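# Unhook the hanging hook and lay it on the mat

## Task

Free the hook that hangs from the vise-clamped hook and leave it lying flat on the mat, away from the vise. The mat is loose and must finish lying flat and entirely on the table. It fails if, at the end, a gripper still holds any loose object other than the hook, or if the robot carries more than a small share of the hook's weight. It fails if the two hooks push or strike each other hard from one second before the hook comes free until they stop touching, or extremely hard at any moment. When the hook comes free it must be held by one or both grippers and touch nothing except the clamped hook. A result that stays in place only because the robot holds it does not count, and nothing may be knocked or placed off the table.

## Robot and tools

ROBOT. Two arms, left_arm and right_arm, each with a two-finger gripper. Bases in the scene frame: left_arm at (-0.039, +0.278, 0) m, quat_wxyz (+0.999, 0, 0, +0.049); right_arm at (-0.036, -0.348, 0) m, quat_wxyz (+0.999, 0, 0, -0.055). The arm names are labels only and do not match image sides. Joint ranges (rad), base to gripper: waist -2.618 to 3.054, shoulder 0.000 to 3.142, elbow 0.000 to 3.142, wrist pitch -1.571 to 1.571, wrist yaw -1.571 to 1.571, wrist roll -2.094 to 2.094. Elbows stop just before straight.

FRAME. One shared scene frame: origin on the table surface midway between the arms, +z up, +x out across the table, left_arm toward +y. In a gripper's own frame the fingers extend along +z and close along y. end_effector_position is the spot between the pads, roughly 1 cm back from the tips.

THE 16-NUMBER ROW. Every command is a single flat list of 16 numbers covering both arms, even if only one moves: x, y, z, qw, qx, qy, qz, opening for left_arm, then the same eight for right_arm. x, y, z are an absolute target for the gripper point in metres, scene frame; the quaternion is an absolute target orientation, w first, scene frame. Opening is a scale from -1 (closed) to +1 (fully open, 0.093 m); it is not an offset. A row is rejected if a target lies more than 0.6 m from that arm's last reported position along any axis of its gripper. To hold an orientation, repeat your own chosen quaternion each time rather than copying the reported one, which drifts. For an arm that should stay still, resend its last reported pose and the opening it needs.

TOOLS.
- execute_actions: argument actions, a list holding zero or one item, plus optional pictures (boolean, images included by default). Empty list: just report the state. Action: {"rows": [[16 numbers], ...], "steps": n} with 1 to 15 rows and steps up to 15 (default 15), each step 1/30 s; each row covers one step and the final row repeats to fill the remaining steps. Wait: {"steps": n} with n up to 300, counted from the previous result, thinking time included. A rejected call moves nothing.
- move: target is one 16-number row as above; speed in m/s from 0.002 to 0.5 (default 0.25), turning capped at twice that in rad/s. Both grippers travel straight toward their targets, finishing together, lasting 0.5 to 10 s (cut off at 10 s). Openings are sent at the start. Paths ignore obstacles and the other arm; grippers lag, wander and may overshoot speed, especially with a near-straight arm. It finishes when paths are over and everything is at rest, or 5 s later. Its result adds a move: line giving the ending (done, off_target, moving, held, fault) and active limits, plus each gripper's distance from its target. If only one arm is named, the other finished fine. held: a check stopped the last step; limits=paced: the target was clipped; limits=held: steps were blocked en route, after which the arm may jump faster than speed.
- wait: seconds from 0 to 10; nothing new is commanded.
- zoom_image: camera (cam_high, cam_low, cam_left_wrist, cam_right_wrist) and region [x0, y0, x1, y1] in pixels of that camera's last image, origin top-left, at most 504 by 504.
- read_manual: section "licences"; returns licence text only.
- finished_scene: scene, the integer number of the current scene; ends and grades it, irreversibly.

CONTROL BEHAVIOUR. Each step the commanded pose is clipped to 70 mm and 16 degrees from the measured pose, then damped inverse kinematics chase it, favouring position over orientation. After an action, an arm only continues up to its last clipped pose, so distant targets need several calls; check the reported pose. Joint friction can leave the gripper up to about 31 mm short, and tiny commands may not move it. The printed hand position can be off, more at long reach. The simulation keeps running while you think; no steps are held back, and results come when an action ends.

RESULT LINES. The state line `left_arm: …` | `right_arm: …` shows each gripper's position and quaternion. "Hand target" shows where the controller is driving each gripper. "pose unreachable" means the clearance check altered or blocked that arm's command; HELD flags steps where your row was not fully sent. FAULT lines mark an arm stop. grip_measured is the finger motor on the -1..+1 scale: pads meet near -0.94 and each mm of object width adds about 0.0208, with a fixed per-gripper bias up to 0.02. Pads stop on contact while the motor keeps going, so the reading barely reveals a grasp. Commanding below the width reading squeezes harder, up to roughly 50 to 62 N per pad (less on parts under about 5 mm); on rigid flat objects the reading settles at most about 0.21 under the width value. Keep resending the closing value to keep the grip. The last entry of each arm's Joint positions is the opening in metres, true only when nothing blocks the fingers.

CAMERAS. cam_high, cam_low, cam_left_wrist, cam_right_wrist, all 504x504, returned in that order, with calibration given in the session (pinhole plus radial distortion, small per-scene errors).

HEAT. Holding loads warms motors. MOTOR HOT appears from 75 °C; at 90 °C that arm halts for 10 s; at 100 °C the arm goes limp and drops until cooled. These appear as OVER-TEMPERATURE FAULT lines.

AVOID. Clashing or pressing the arms together, fast or deep contacts (speed and how far past contact you aim both raise force), hard knocks between the hooks, dropping or sliding the hook, pulling the mat off the table, and knocking anything off the table. Objects may occasionally be nudged by outside pushes. End with the hook released and resting on the mat.

Each tool is called after "Request:" as name(argument=value, ...), one argument or row to a line, values as JSON.

## Session

Request:
execute_actions(
  actions=[],
)

Scene clock: 0.00 s of 4400.00 s.
left_arm: end_effector_position=(+0.2385, +0.2349, +0.2697) grip_measured=+0.991 end_effector_quat_wxyz=(+0.546, -0.505, +0.659, -0.113) | right_arm: end_effector_position=(+0.2184, -0.7116, +0.2200) grip_measured=-0.940 end_effector_quat_wxyz=(+0.663, +0.012, +0.749, -0.008)
Joint positions: left_arm=[-0.779  0.992  0.952 -0.725 -0.993 -1.536  0.093] | right_arm=[-1.222  1.765  1.112  0.222 -1.277 -0.412  0.   ]
Joint velocities: left_arm=[-0.002  0.022  0.002 -0.051 -0.051 -0.037  0.   ] | right_arm=[ 0.002  0.002  0.002 -0.051  0.066 -0.007  0.001]
Hand target (left_arm): +0.238, +0.235, +0.270; +0.546, -0.505, +0.659, -0.113
Hand target (right_arm): +0.218, -0.712, +0.220; +0.663, +0.012, +0.749, -0.008

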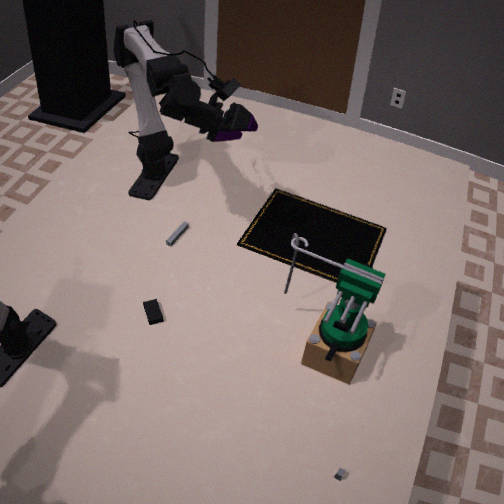

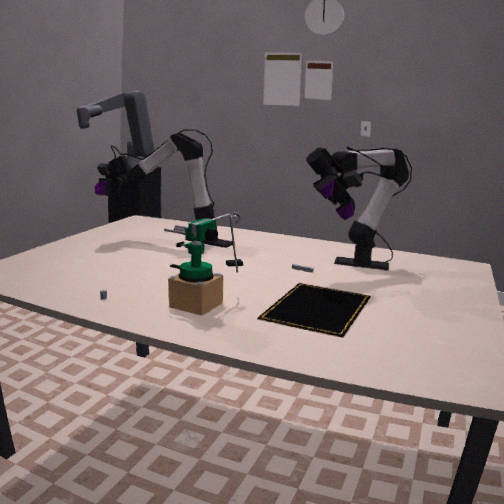

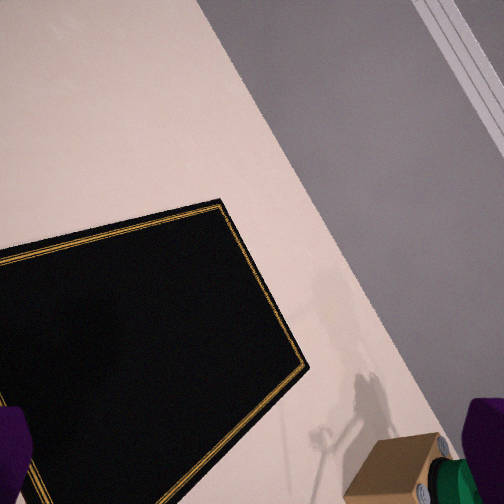

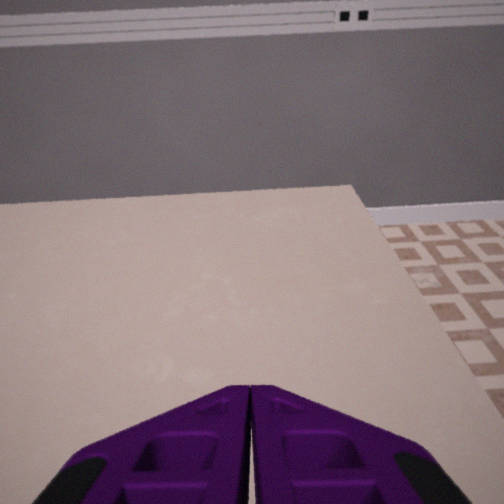

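Request:
zoom_image(
  camera="cam_high",
  region=[230, 200, 410, 380],
)

Request:
zoom_image(
  camera="cam_low",
  region=[140, 190, 300, 320],
)

Region (230, 200, 410, 380) of cam_high's 504x504 image, scaled by 2.800, with more detail than that image has.

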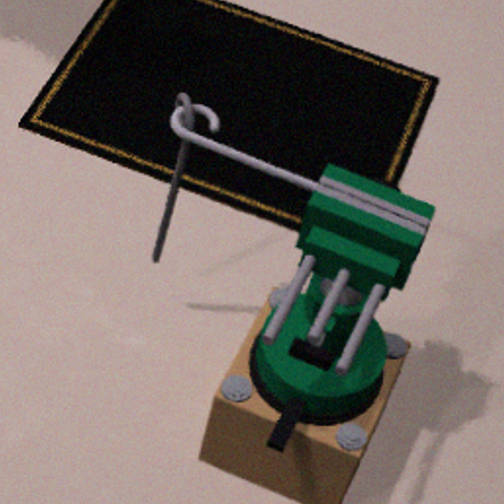

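Region (140, 190, 300, 320) of cam_low's 504x504 image, scaled by 3.150, with more detail than that image has; it fills the top 410 rows of this view, and the rest is white.

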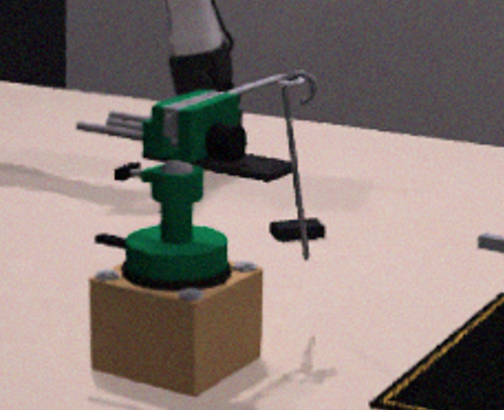

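Request:
move(
  target=[0.30,0.02,0.33,0.546,-0.505,0.659,-0.113,1,0.2184,-0.7116,0.22,0.663,0.012,0.749,-0.008,-1],
)

Scene clock: 4.73 s of 4400.00 s.
left_arm: end_effector_position=(+0.3038, +0.0243, +0.3270) grip_measured=+0.991 end_effector_quat_wxyz=(+0.543, -0.496, +0.668, -0.114) | right_arm: end_effector_position=(+0.2184, -0.7116, +0.2200) grip_measured=-0.990 end_effector_quat_wxyz=(+0.663, +0.012, +0.749, -0.008)
Joint positions: left_arm=[-1.105  1.987  2.187 -1.467 -1.156 -2.086  0.093] | right_arm=[-1.222  1.765  1.112  0.222 -1.277 -0.412  0.   ]
Joint velocities: left_arm=[-0.017 -0.017  0.007 -0.037 -0.022  0.022 -0.   ] | right_arm=[0.002 0.007 0.007 0.037 0.066 0.022 0.   ]
Hand target (left_arm): +0.303, +0.022, +0.332; +0.545, -0.498, +0.664, -0.121
Hand target (right_arm): +0.218, -0.712, +0.220; +0.663, +0.012, +0.749, -0.008
Off the commanded pose (left_arm): 0.006 m, 2 deg.
Off the commanded pose (right_arm): 0.000 m, 0 deg.
joint sent to its limit (left arm) — the command would take joint 6 (wrist roll) past its lower limit, so that joint was sent only as far as its limit.
move: done
camera_calibration (this result's frames):
cam_left_wrist: T_world_to_cam=[[0.53848, -0.489941, 0.685563, -0.377234], [-0.287366, -0.871593, -0.397174, 0.283379], [0.792124, 0.0168633, -0.610128, 0.0382102], [0, 0, 0, 1]] pos_world=[0.254299, 0.0615242, 0.394482]

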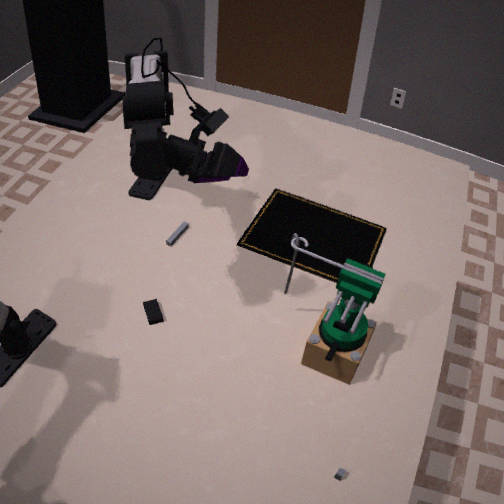

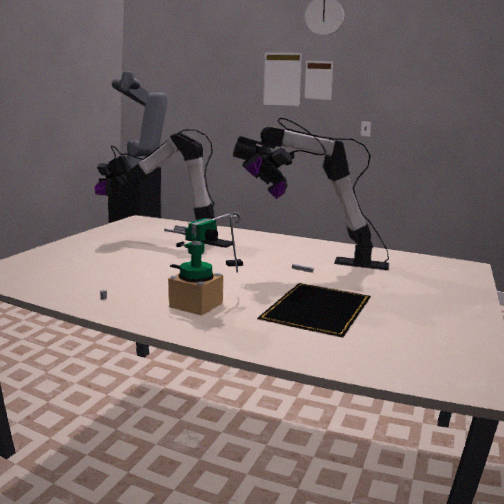

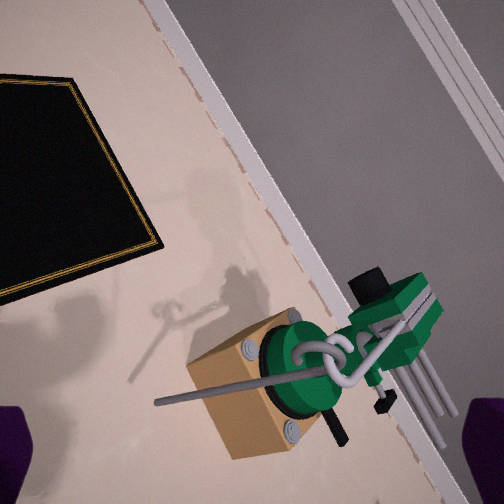

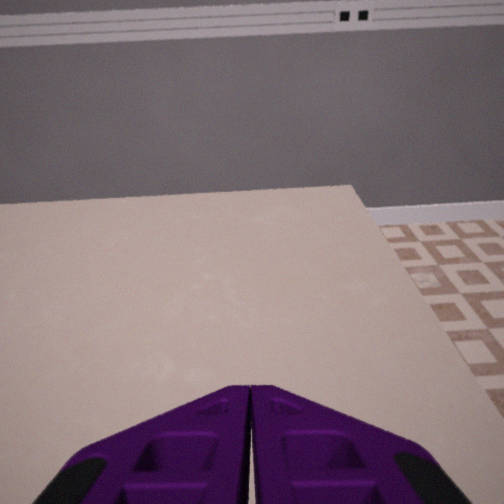

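Request:
move(
  target=[0.37,0.04,0.14,0.683,0.183,0.683,-0.183,1,0.2184,-0.7116,0.22,0.663,0.012,0.749,-0.008,-1],
)

Scene clock: 12.23 s of 4400.00 s.
left_arm: end_effector_position=(+0.3752, +0.0322, +0.1421) grip_measured=+0.991 end_effector_quat_wxyz=(+0.680, +0.176, +0.687, -0.184) | right_arm: end_effector_position=(+0.2184, -0.7116, +0.2200) grip_measured=-0.990 end_effector_quat_wxyz=(+0.663, +0.012, +0.749, -0.008)
Joint positions: left_arm=[-0.645  1.925  0.644  1.275 -0.031 -0.014  0.093] | right_arm=[-1.222  1.765  1.112  0.222 -1.277 -0.412  0.   ]
Joint velocities: left_arm=[-0.007  0.002  0.007  0.051  0.037  0.022  0.   ] | right_arm=[-0.017 -0.012  0.002  0.022 -0.022  0.037  0.   ]
Hand target (left_arm): +0.375, +0.037, +0.138; +0.682, +0.178, +0.686, -0.180
Hand target (right_arm): +0.218, -0.712, +0.220; +0.663, +0.012, +0.749, -0.008
Off the commanded pose (left_arm): 0.010 m, 1 deg.
Off the commanded pose (right_arm): 0.000 m, 0 deg.
After step 90, 0.93 s passed at rest.
move: done
camera_calibration (this result's frames):
cam_left_wrist: T_world_to_cam=[[-0.494479, -0.869176, 0.00489834, 0.211507], [-0.376413, 0.209057, -0.902557, 0.307758], [0.783456, -0.448139, -0.430544, -0.138619], [0, 0, 0, 1]] pos_world=[0.329032, 0.0573768, 0.217052]

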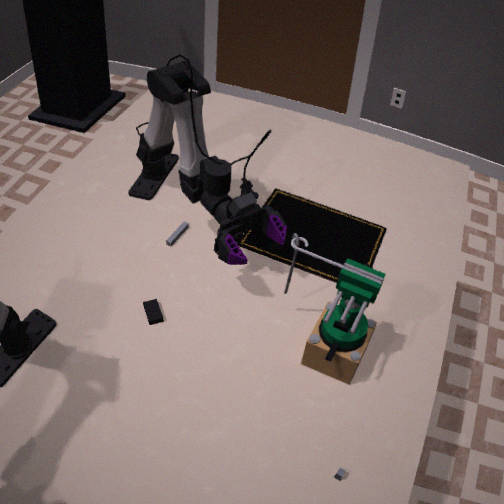

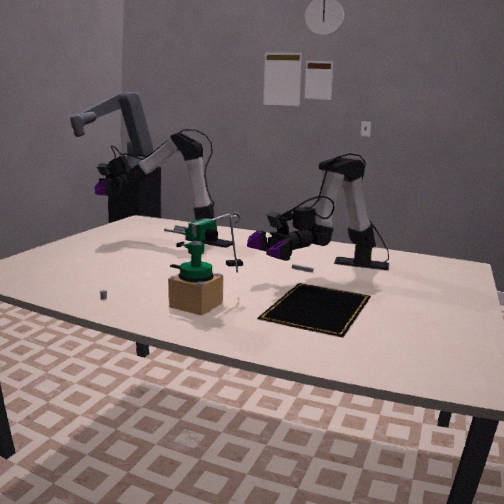

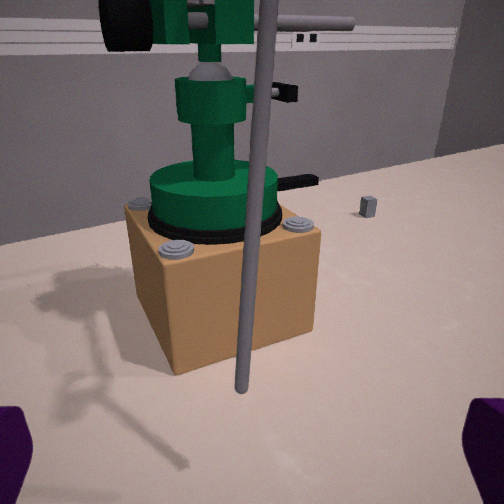

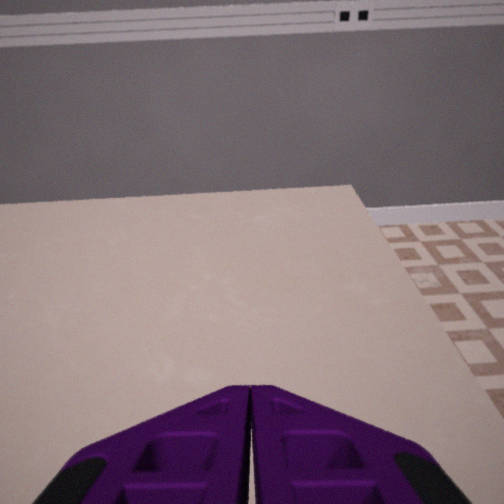

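Request:
move(
  target=[0.458,-0.012,0.14,0.683,0.183,0.683,-0.183,1,0.2184,-0.7116,0.22,0.663,0.012,0.749,-0.008,-1],
  speed=0.1,
)

Scene clock: 14.50 s of 4400.00 s.
left_arm: end_effector_position=(+0.4500, -0.0121, +0.1337) grip_measured=+0.991 end_effector_quat_wxyz=(+0.674, +0.183, +0.691, -0.185) | right_arm: end_effector_position=(+0.2184, -0.7116, +0.2200) grip_measured=-0.990 end_effector_quat_wxyz=(+0.663, +0.012, +0.749, -0.008)
Joint positions: left_arm=[-0.637  2.154  1.033  1.098 -0.011 -0.009  0.093] | right_arm=[-1.222  1.765  1.112  0.222 -1.277 -0.412  0.   ]
Joint velocities: left_arm=[-0.017 -0.017 -0.002  0.022 -0.051  0.007  0.   ] | right_arm=[-0.007  0.007  0.002 -0.051 -0.007 -0.066  0.   ]
Hand target (left_arm): +0.458, -0.011, +0.142; +0.683, +0.183, +0.683, -0.183
Hand target (right_arm): +0.218, -0.712, +0.220; +0.663, +0.012, +0.749, -0.008
Off the commanded pose (left_arm): 0.010 m, 1 deg.
Off the commanded pose (right_arm): 0.000 m, 0 deg.
move: done
camera_calibration (this result's frames):
cam_left_wrist: T_world_to_cam=[[-0.505084, -0.86307, -0.000102752, 0.215512], [-0.384873, 0.225341, -0.895039, 0.340598], [0.772504, -0.452031, -0.445988, -0.213773], [0, 0, 0, 1]] pos_world=[0.40508, 0.0126196, 0.20953]

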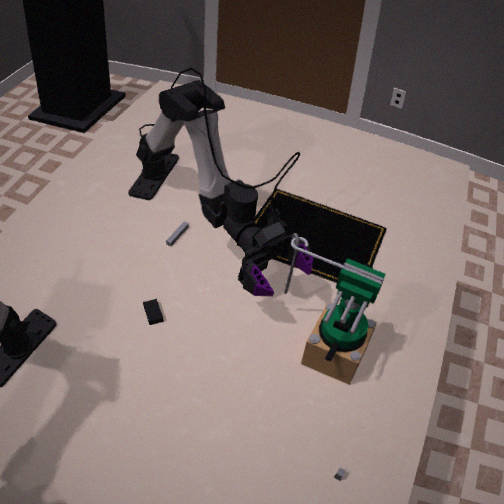

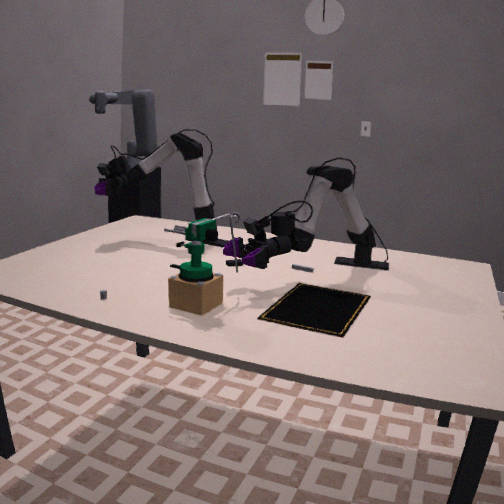

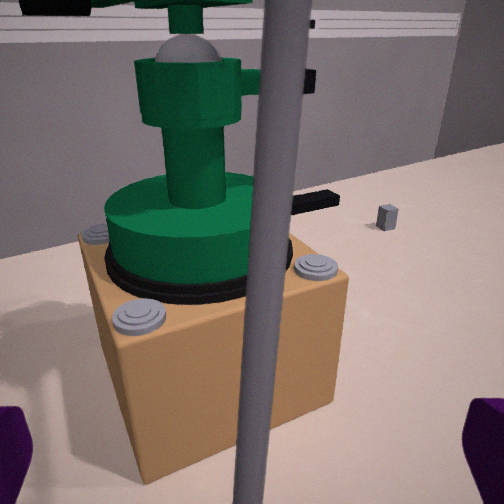

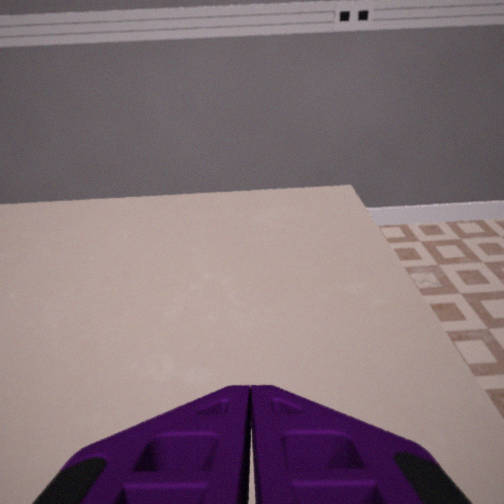

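Request:
move(
  target=[0.47,-0.02,0.14,0.683,0.183,0.683,-0.183,1,0.2184,-0.7116,0.22,0.663,0.012,0.749,-0.008,-1],
  speed=0.05,
)

Request:
move(
  target=[0.47,-0.02,0.14,0.683,0.183,0.683,-0.183,-1,0.2184,-0.7116,0.22,0.663,0.012,0.749,-0.008,-1],
)

Scene clock: 16.37 s of 4400.00 s.
left_arm: end_effector_position=(+0.4625, -0.0196, +0.1330) grip_measured=+0.991 end_effector_quat_wxyz=(+0.674, +0.183, +0.691, -0.185) | right_arm: end_effector_position=(+0.2184, -0.7116, +0.2200) grip_measured=-0.990 end_effector_quat_wxyz=(+0.663, +0.012, +0.749, -0.008)
Joint positions: left_arm=[-0.637  2.194  1.104  1.069 -0.011 -0.009  0.093] | right_arm=[-1.222  1.765  1.112  0.222 -1.277 -0.412  0.   ]
Joint velocities: left_arm=[-0.002  0.022  0.002 -0.022  0.037  0.022 -0.001] | right_arm=[ 0.017 -0.027  0.002  0.051 -0.022  0.066  0.   ]
Hand target (left_arm): +0.469, -0.019, +0.141; +0.683, +0.183, +0.683, -0.183
Hand target (right_arm): +0.218, -0.712, +0.220; +0.663, +0.012, +0.749, -0.008
Off the commanded pose (left_arm): 0.010 m, 1 deg.
Off the commanded pose (right_arm): 0.000 m, 0 deg.
move: done
camera_calibration (this result's frames):
cam_left_wrist: T_world_to_cam=[[-0.505091, -0.863066, -0.000469764, 0.215427], [-0.383526, 0.224938, -0.895718, 0.345984], [0.773169, -0.452239, -0.444623, -0.227597], [0, 0, 0, 1]] pos_world=[0.417475, 0.00517463, 0.208811]

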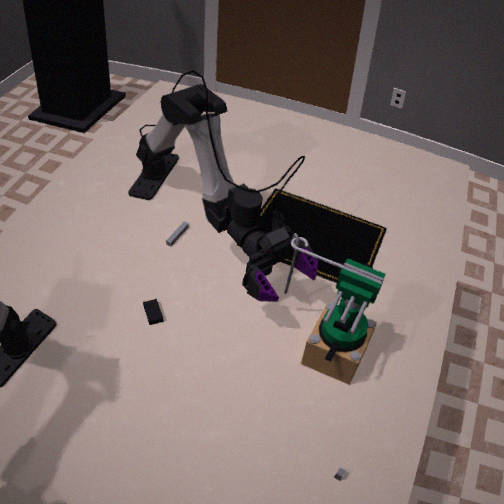

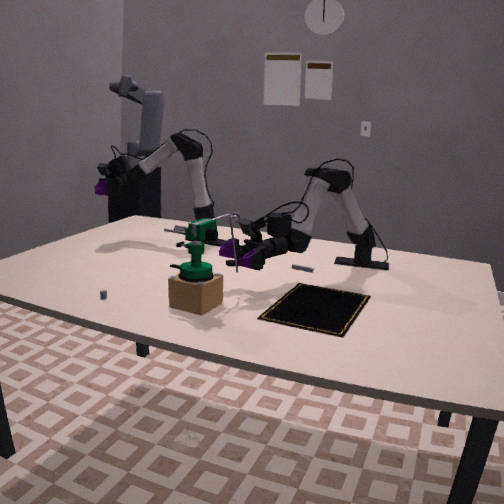

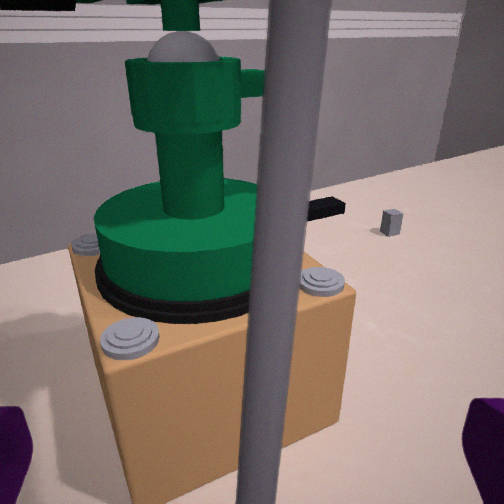

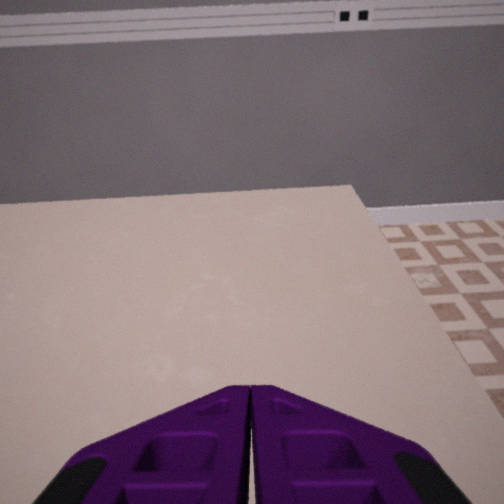

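Scene clock: 17.07 s of 4400.00 s.
left_arm: end_effector_position=(+0.4623, -0.0201, +0.1331) grip_measured=-0.987 end_effector_quat_wxyz=(+0.675, +0.187, +0.690, -0.184) | right_arm: end_effector_position=(+0.2184, -0.7116, +0.2200) grip_measured=-0.990 end_effector_quat_wxyz=(+0.663, +0.012, +0.749, -0.008)
Joint positions: left_arm=[-0.637  2.194  1.104  1.069 -0.008 -0.002  0.   ] | right_arm=[-1.222  1.765  1.112  0.222 -1.277 -0.412  0.   ]
Joint velocities: left_arm=[-0.007 -0.007  0.002 -0.051 -0.007  0.081  0.   ] | right_arm=[-0.007 -0.017  0.007 -0.022 -0.007 -0.095  0.   ]
Hand target (left_arm): +0.469, -0.020, +0.140; +0.683, +0.183, +0.683, -0.183
Hand target (right_arm): +0.218, -0.712, +0.220; +0.663, +0.012, +0.749, -0.008
Off the commanded pose (left_arm): 0.010 m, 1 deg.
Off the commanded pose (right_arm): 0.000 m, 0 deg.
move: done
camera_calibration (this result's frames):
cam_left_wrist: T_world_to_cam=[[-0.508163, -0.86123, -0.007258, 0.21721], [-0.379345, 0.23138, -0.895858, 0.344283], [0.773219, -0.452489, -0.444282, -0.227631], [0, 0, 0, 1]] pos_world=[0.416989, 0.00440693, 0.208873]

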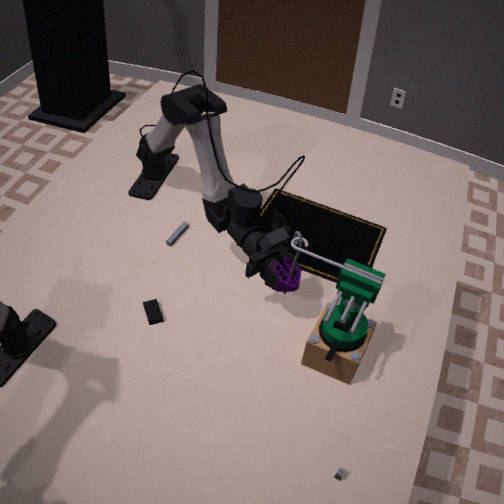

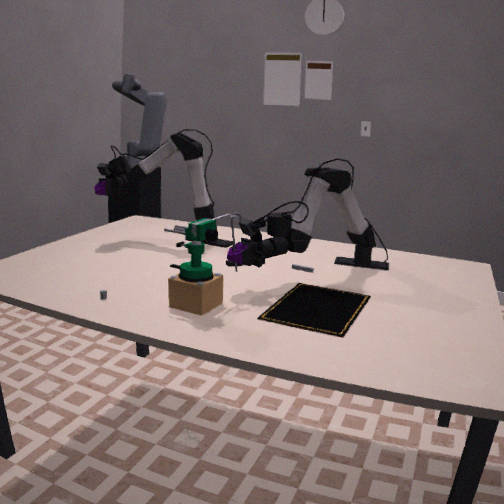

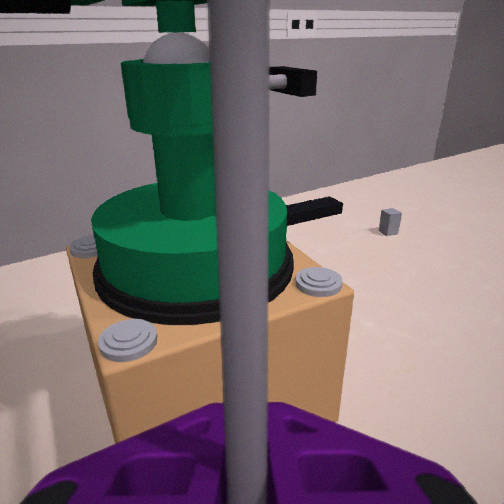

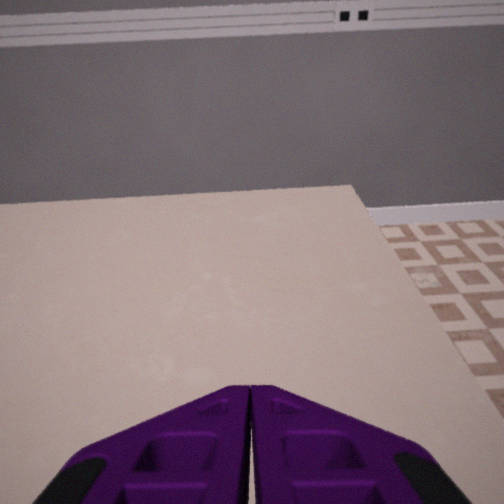

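Gripped. Lift a little and look.

Request:
move(
  target=[0.465,-0.02,0.165,0.683,0.183,0.683,-0.183,-1,0.2184,-0.7116,0.22,0.663,0.012,0.749,-0.008,-1],
  speed=0.03,
)

Request:
zoom_image(
  camera="cam_high",
  region=[250, 200, 370, 300],
)

Request:
zoom_image(
  camera="cam_low",
  region=[170, 190, 290, 280],
)

Scene clock: 19.23 s of 4400.00 s.
left_arm: end_effector_position=(+0.4607, -0.0191, +0.1399) grip_measured=-0.987 end_effector_quat_wxyz=(+0.663, +0.190, +0.701, -0.181) | right_arm: end_effector_position=(+0.2184, -0.7116, +0.2200) grip_measured=-0.990 end_effector_quat_wxyz=(+0.663, +0.012, +0.749, -0.008)
Joint positions: left_arm=[-0.637  2.147  1.104  0.987 -0.008 -0.002  0.   ] | right_arm=[-1.222  1.765  1.112  0.222 -1.277 -0.412  0.   ]
Joint velocities: left_arm=[ 0.022 -0.002 -0.002 -0.066 -0.007 -0.022  0.   ] | right_arm=[ 0.007  0.002  0.022  0.051 -0.037 -0.037  0.   ]
Hand target (left_arm): +0.464, -0.019, +0.165; +0.683, +0.183, +0.683, -0.183
Hand target (right_arm): +0.218, -0.712, +0.220; +0.663, +0.012, +0.749, -0.008
Off the commanded pose (left_arm): 0.025 m, 3 deg.
Off the commanded pose (right_arm): 0.000 m, 0 deg.
move: off_target (left_arm)
camera_calibration (this result's frames):
cam_left_wrist: T_world_to_cam=[[-0.50838, -0.861101, -0.00745393, 0.2174], [-0.405513, 0.247027, -0.880078, 0.359713], [0.759677, -0.444391, -0.474771, -0.212285], [0, 0, 0, 1]] pos_world=[0.417658, 0.00400679, 0.217409]

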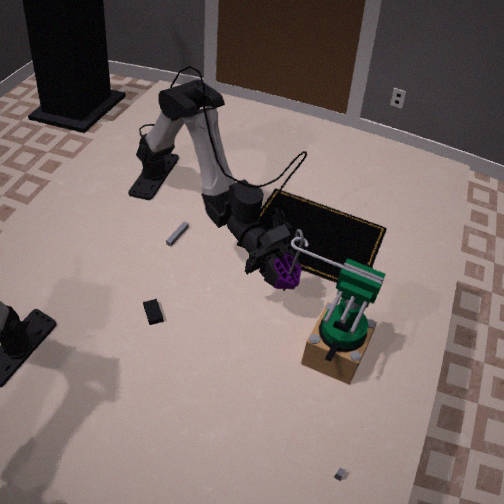

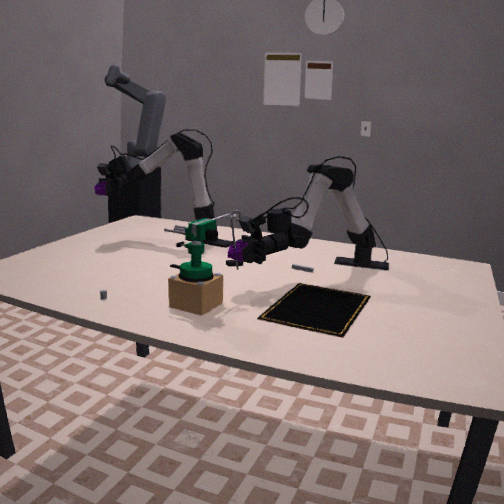

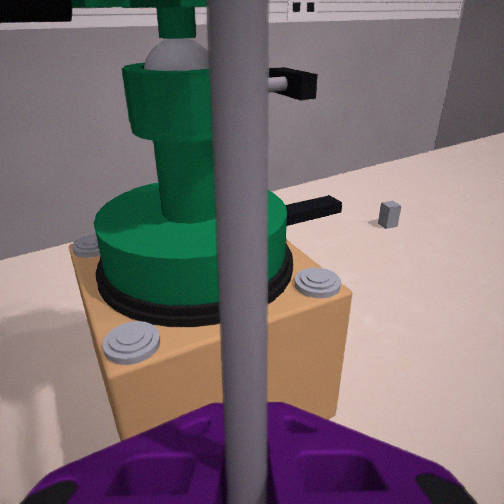

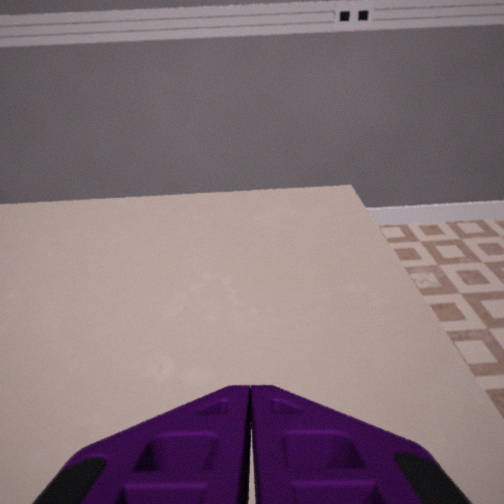

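Region (250, 200, 370, 300) of cam_high's 504x504 image, scaled by 4.200, with more detail than that image has.

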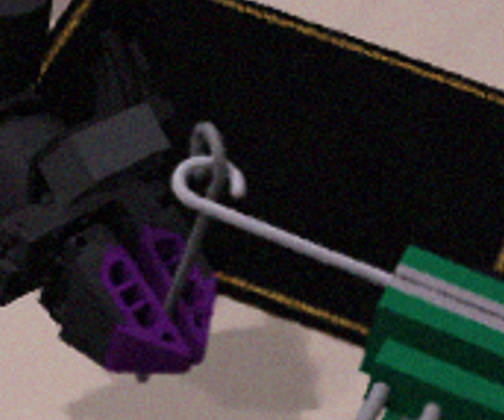

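Region (170, 190, 290, 280) of cam_low's 504x504 image, scaled by 4.200, with more detail than that image has; it fills the top 378 rows of this view, and the rest is white.

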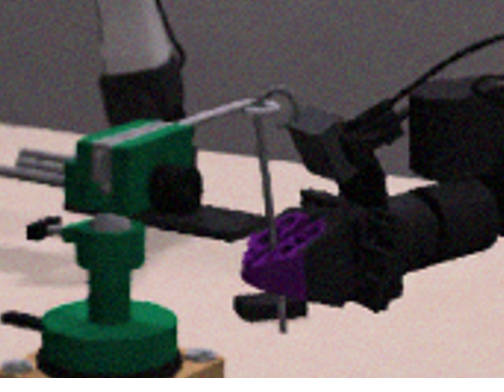

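Request:
move(
  target=[0.465,-0.02,0.205,0.683,0.183,0.683,-0.183,-1,0.2184,-0.7116,0.22,0.663,0.012,0.749,-0.008,-1],
  speed=0.03,
)

Request:
zoom_image(
  camera="cam_high",
  region=[250, 200, 370, 300],
)

Request:
zoom_image(
  camera="cam_low",
  region=[170, 190, 290, 280],
)

Scene clock: 26.30 s of 4400.00 s.
left_arm: end_effector_position=(+0.4548, -0.0149, +0.1481) grip_measured=-0.987 end_effector_quat_wxyz=(+0.632, +0.197, +0.730, -0.171) | right_arm: end_effector_position=(+0.2184, -0.7116, +0.2200) grip_measured=-0.990 end_effector_quat_wxyz=(+0.663, +0.012, +0.749, -0.008)
Joint positions: left_arm=[-0.637  2.054  1.104  0.807 -0.011 -0.002  0.   ] | right_arm=[-1.222  1.765  1.112  0.222 -1.277 -0.412  0.   ]
Joint velocities: left_arm=[ 0.002 -0.002 -0.002 -0.037  0.007 -0.022  0.   ] | right_arm=[ 0.002 -0.017 -0.007  0.037  0.007 -0.007  0.   ]
Hand target (left_arm): +0.460, -0.017, +0.205; +0.683, +0.183, +0.683, -0.183
Hand target (right_arm): +0.218, -0.712, +0.220; +0.663, +0.012, +0.749, -0.008
Off the commanded pose (left_arm): 0.058 m, 8 deg.
Off the commanded pose (right_arm): 0.000 m, 0 deg.
After step 90, 1.63 s passed at rest.
move: off_target (left_arm)
camera_calibration (this result's frames):
cam_left_wrist: T_world_to_cam=[[-0.506032, -0.862474, -0.00840789, 0.217131], [-0.471166, 0.284582, -0.834875, 0.387163], [0.72245, -0.418512, -0.550376, -0.173593], [0, 0, 0, 1]] pos_world=[0.417706, 0.00443966, 0.229516]

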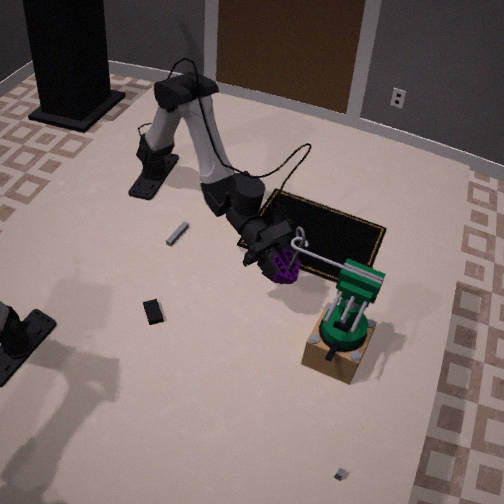

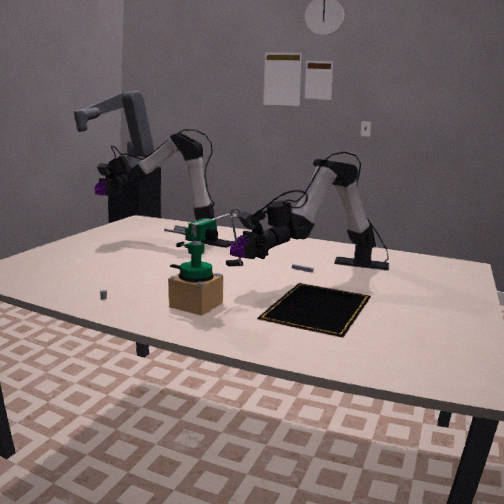

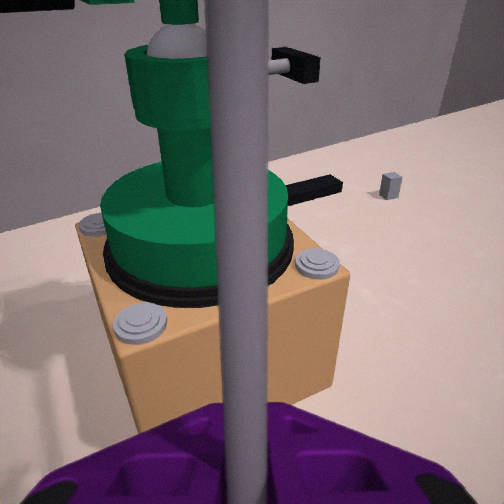

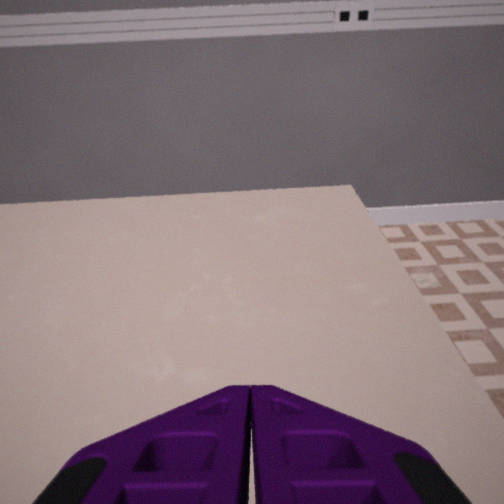

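Region (250, 200, 370, 300) of cam_high's 504x504 image, scaled by 4.200, with more detail than that image has.

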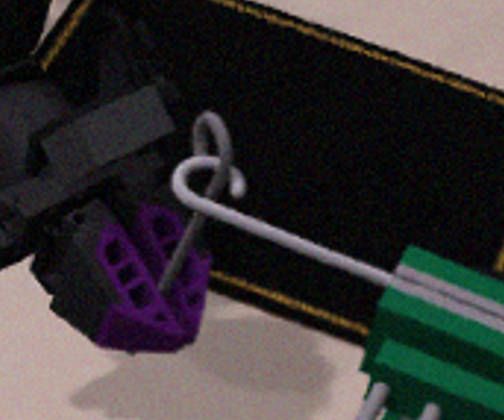

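Region (170, 190, 290, 280) of cam_low's 504x504 image, scaled by 4.200, with more detail than that image has; it fills the top 378 rows of this view, and the rest is white.

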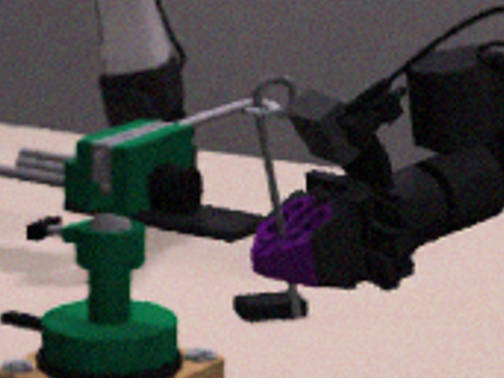

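Request:
move(
  target=[0.462,-0.02,0.125,0.683,0.183,0.683,-0.183,-1,0.2184,-0.7116,0.22,0.663,0.012,0.749,-0.008,-1],
  speed=0.03,
)

Request:
move(
  target=[0.462,-0.02,0.125,0.683,0.183,0.683,-0.183,0,0.2184,-0.7116,0.22,0.663,0.012,0.749,-0.008,-1],
)

Request:
move(
  target=[0.462,-0.02,0.08,0.683,0.183,0.683,-0.183,0,0.2184,-0.7116,0.22,0.663,0.012,0.749,-0.008,-1],
  speed=0.05,
)

Scene clock: 31.33 s of 4400.00 s.
left_arm: end_effector_position=(+0.4629, -0.0199, +0.1331) grip_measured=-0.987 end_effector_quat_wxyz=(+0.685, +0.185, +0.680, -0.185) | right_arm: end_effector_position=(+0.2184, -0.7116, +0.2200) grip_measured=-0.990 end_effector_quat_wxyz=(+0.663, +0.012, +0.749, -0.008)
Joint positions: left_arm=[-0.637  2.216  1.104  1.119 -0.011  0.002  0.   ] | right_arm=[-1.222  1.765  1.112  0.222 -1.277 -0.412  0.   ]
Joint velocities: left_arm=[-0.007  0.002  0.007  0.022 -0.007 -0.007  0.   ] | right_arm=[-0.012 -0.012 -0.007 -0.066 -0.051 -0.022  0.   ]
Hand target (left_arm): +0.462, -0.020, +0.125; +0.683, +0.182, +0.683, -0.184
Hand target (right_arm): +0.218, -0.712, +0.220; +0.663, +0.012, +0.749, -0.008
Off the commanded pose (left_arm): 0.008 m, 0 deg.
Off the commanded pose (right_arm): 0.000 m, 0 deg.
move: done
camera_calibration (this result's frames):
cam_left_wrist: T_world_to_cam=[[-0.505643, -0.862669, -0.0112679, 0.216995], [-0.356167, 0.220623, -0.908004, 0.335167], [0.785793, -0.455113, -0.41881, -0.237353], [0, 0, 0, 1]] pos_world=[0.415607, 0.00522717, 0.207372]

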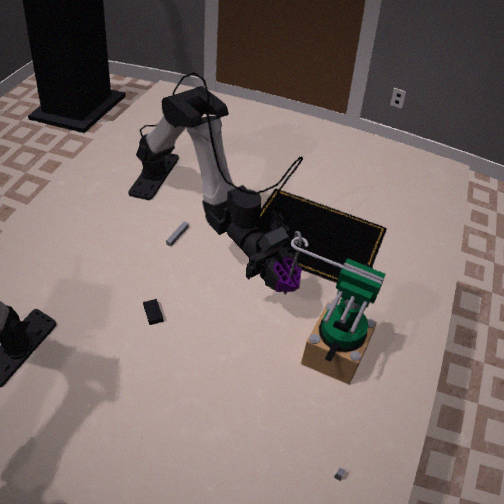

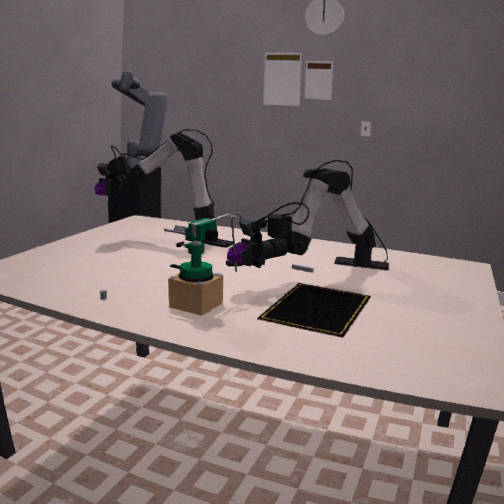

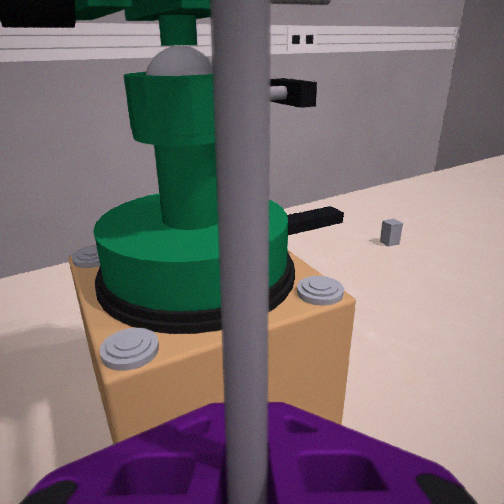

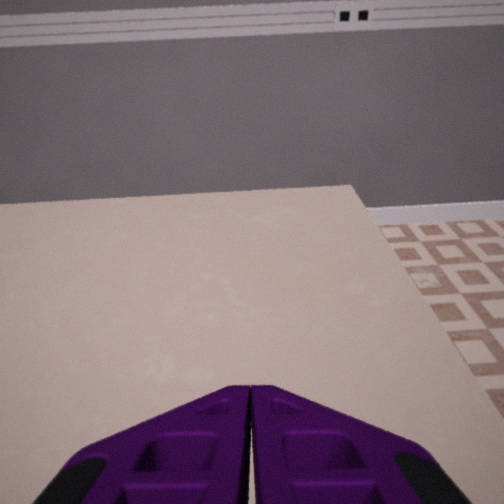

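Scene clock: 32.10 s of 4400.00 s.
left_arm: end_effector_position=(+0.4631, -0.0200, +0.1254) grip_measured=-0.002 end_effector_quat_wxyz=(+0.680, +0.186, +0.685, -0.183) | right_arm: end_effector_position=(+0.2184, -0.7116, +0.2200) grip_measured=-0.990 end_effector_quat_wxyz=(+0.663, +0.012, +0.749, -0.008)
Joint positions: left_arm=[-0.637  2.228  1.104  1.116 -0.011  0.002  0.045] | right_arm=[-1.222  1.765  1.112  0.222 -1.277 -0.412  0.   ]
Joint velocities: left_arm=[-0.007 -0.012 -0.007 -0.051 -0.022 -0.022  0.001] | right_arm=[ 0.002  0.007 -0.027  0.022  0.037 -0.081  0.   ]
Hand target (left_arm): +0.462, -0.020, +0.125; +0.683, +0.183, +0.683, -0.183
Hand target (right_arm): +0.218, -0.712, +0.220; +0.663, +0.012, +0.749, -0.008
Off the commanded pose (left_arm): 0.001 m, 1 deg.
Off the commanded pose (right_arm): 0.000 m, 0 deg.
move: done
camera_calibration (this result's frames):
cam_left_wrist: T_world_to_cam=[[-0.505462, -0.862773, -0.011403, 0.216901], [-0.368101, 0.22757, -0.901506, 0.333071], [0.78039, -0.45148, -0.432616, -0.236469], [0, 0, 0, 1]] pos_world=[0.416777, 0.00457863, 0.200438]

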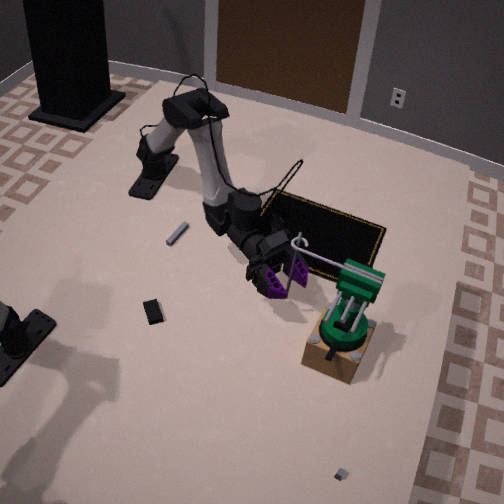

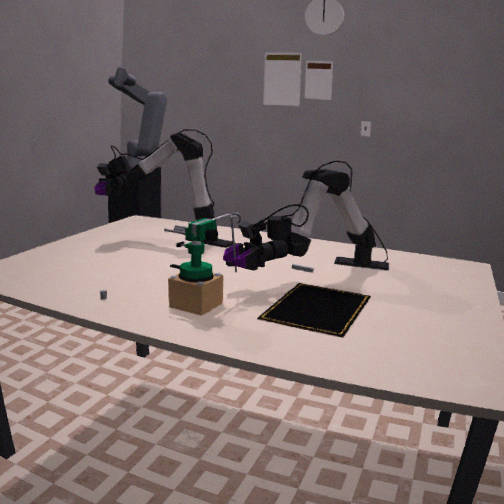

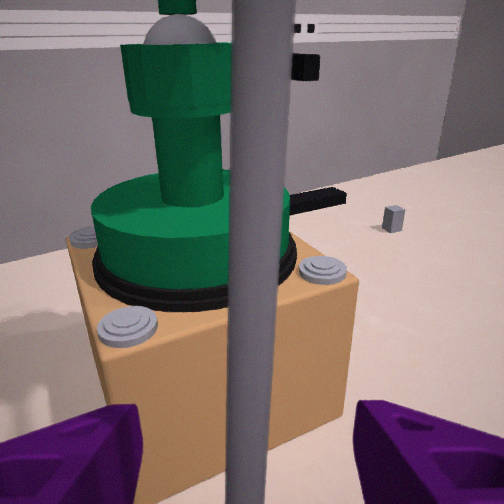

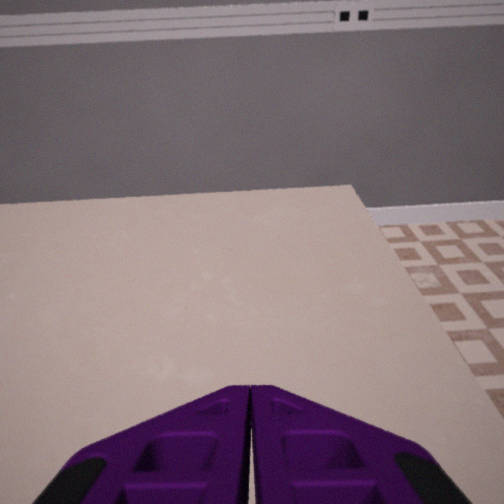

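Scene clock: 33.30 s of 4400.00 s.
left_arm: end_effector_position=(+0.4618, -0.0191, +0.0714) grip_measured=-0.002 end_effector_quat_wxyz=(+0.671, +0.188, +0.694, -0.180) | right_arm: end_effector_position=(+0.2184, -0.7116, +0.2200) grip_measured=-0.990 end_effector_quat_wxyz=(+0.663, +0.012, +0.749, -0.008)
Joint positions: left_arm=[-0.637  2.377  1.104  1.238 -0.011  0.002  0.045] | right_arm=[-1.222  1.765  1.112  0.222 -1.277 -0.412  0.   ]
Joint velocities: left_arm=[-0.002 -0.002 -0.002  0.11   0.007  0.007 -0.   ] | right_arm=[-0.012  0.007 -0.002  0.007  0.022  0.007  0.   ]
Hand target (left_arm): +0.463, -0.020, +0.080; +0.683, +0.183, +0.683, -0.183
Hand target (right_arm): +0.218, -0.712, +0.220; +0.663, +0.012, +0.749, -0.008
Off the commanded pose (left_arm): 0.009 m, 2 deg.
Off the commanded pose (right_arm): 0.000 m, 0 deg.
move: done
camera_calibration (this result's frames):
cam_left_wrist: T_world_to_cam=[[-0.50539, -0.862813, -0.0116442, 0.216348], [-0.388131, 0.239357, -0.889979, 0.292401], [0.770672, -0.445267, -0.455853, -0.252084], [0, 0, 0, 1]] pos_world=[0.417104, 0.00443462, 0.147836]

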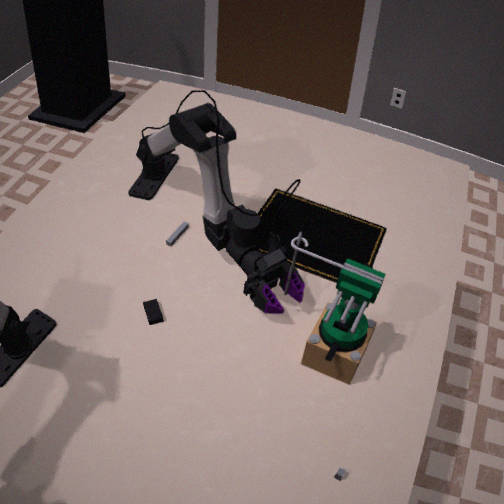

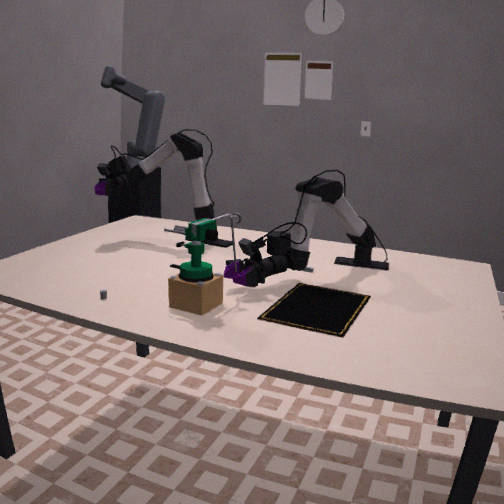

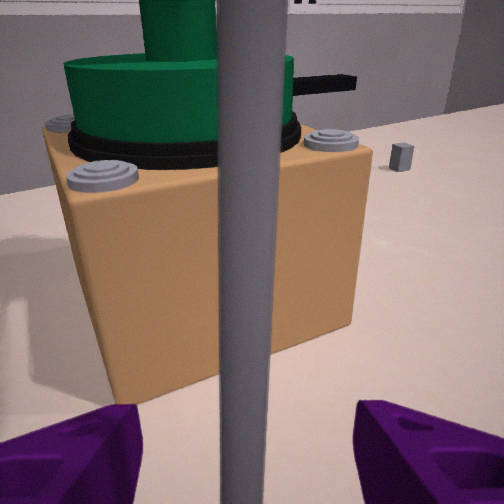

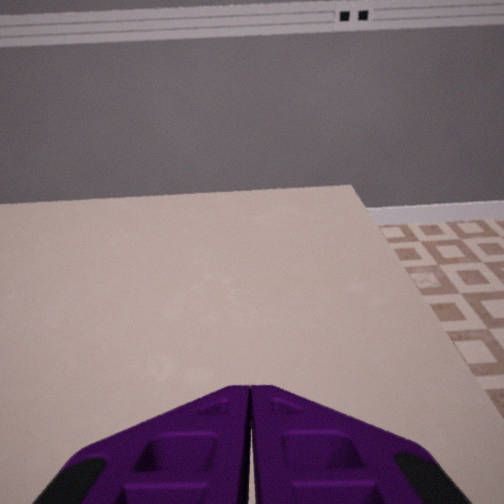

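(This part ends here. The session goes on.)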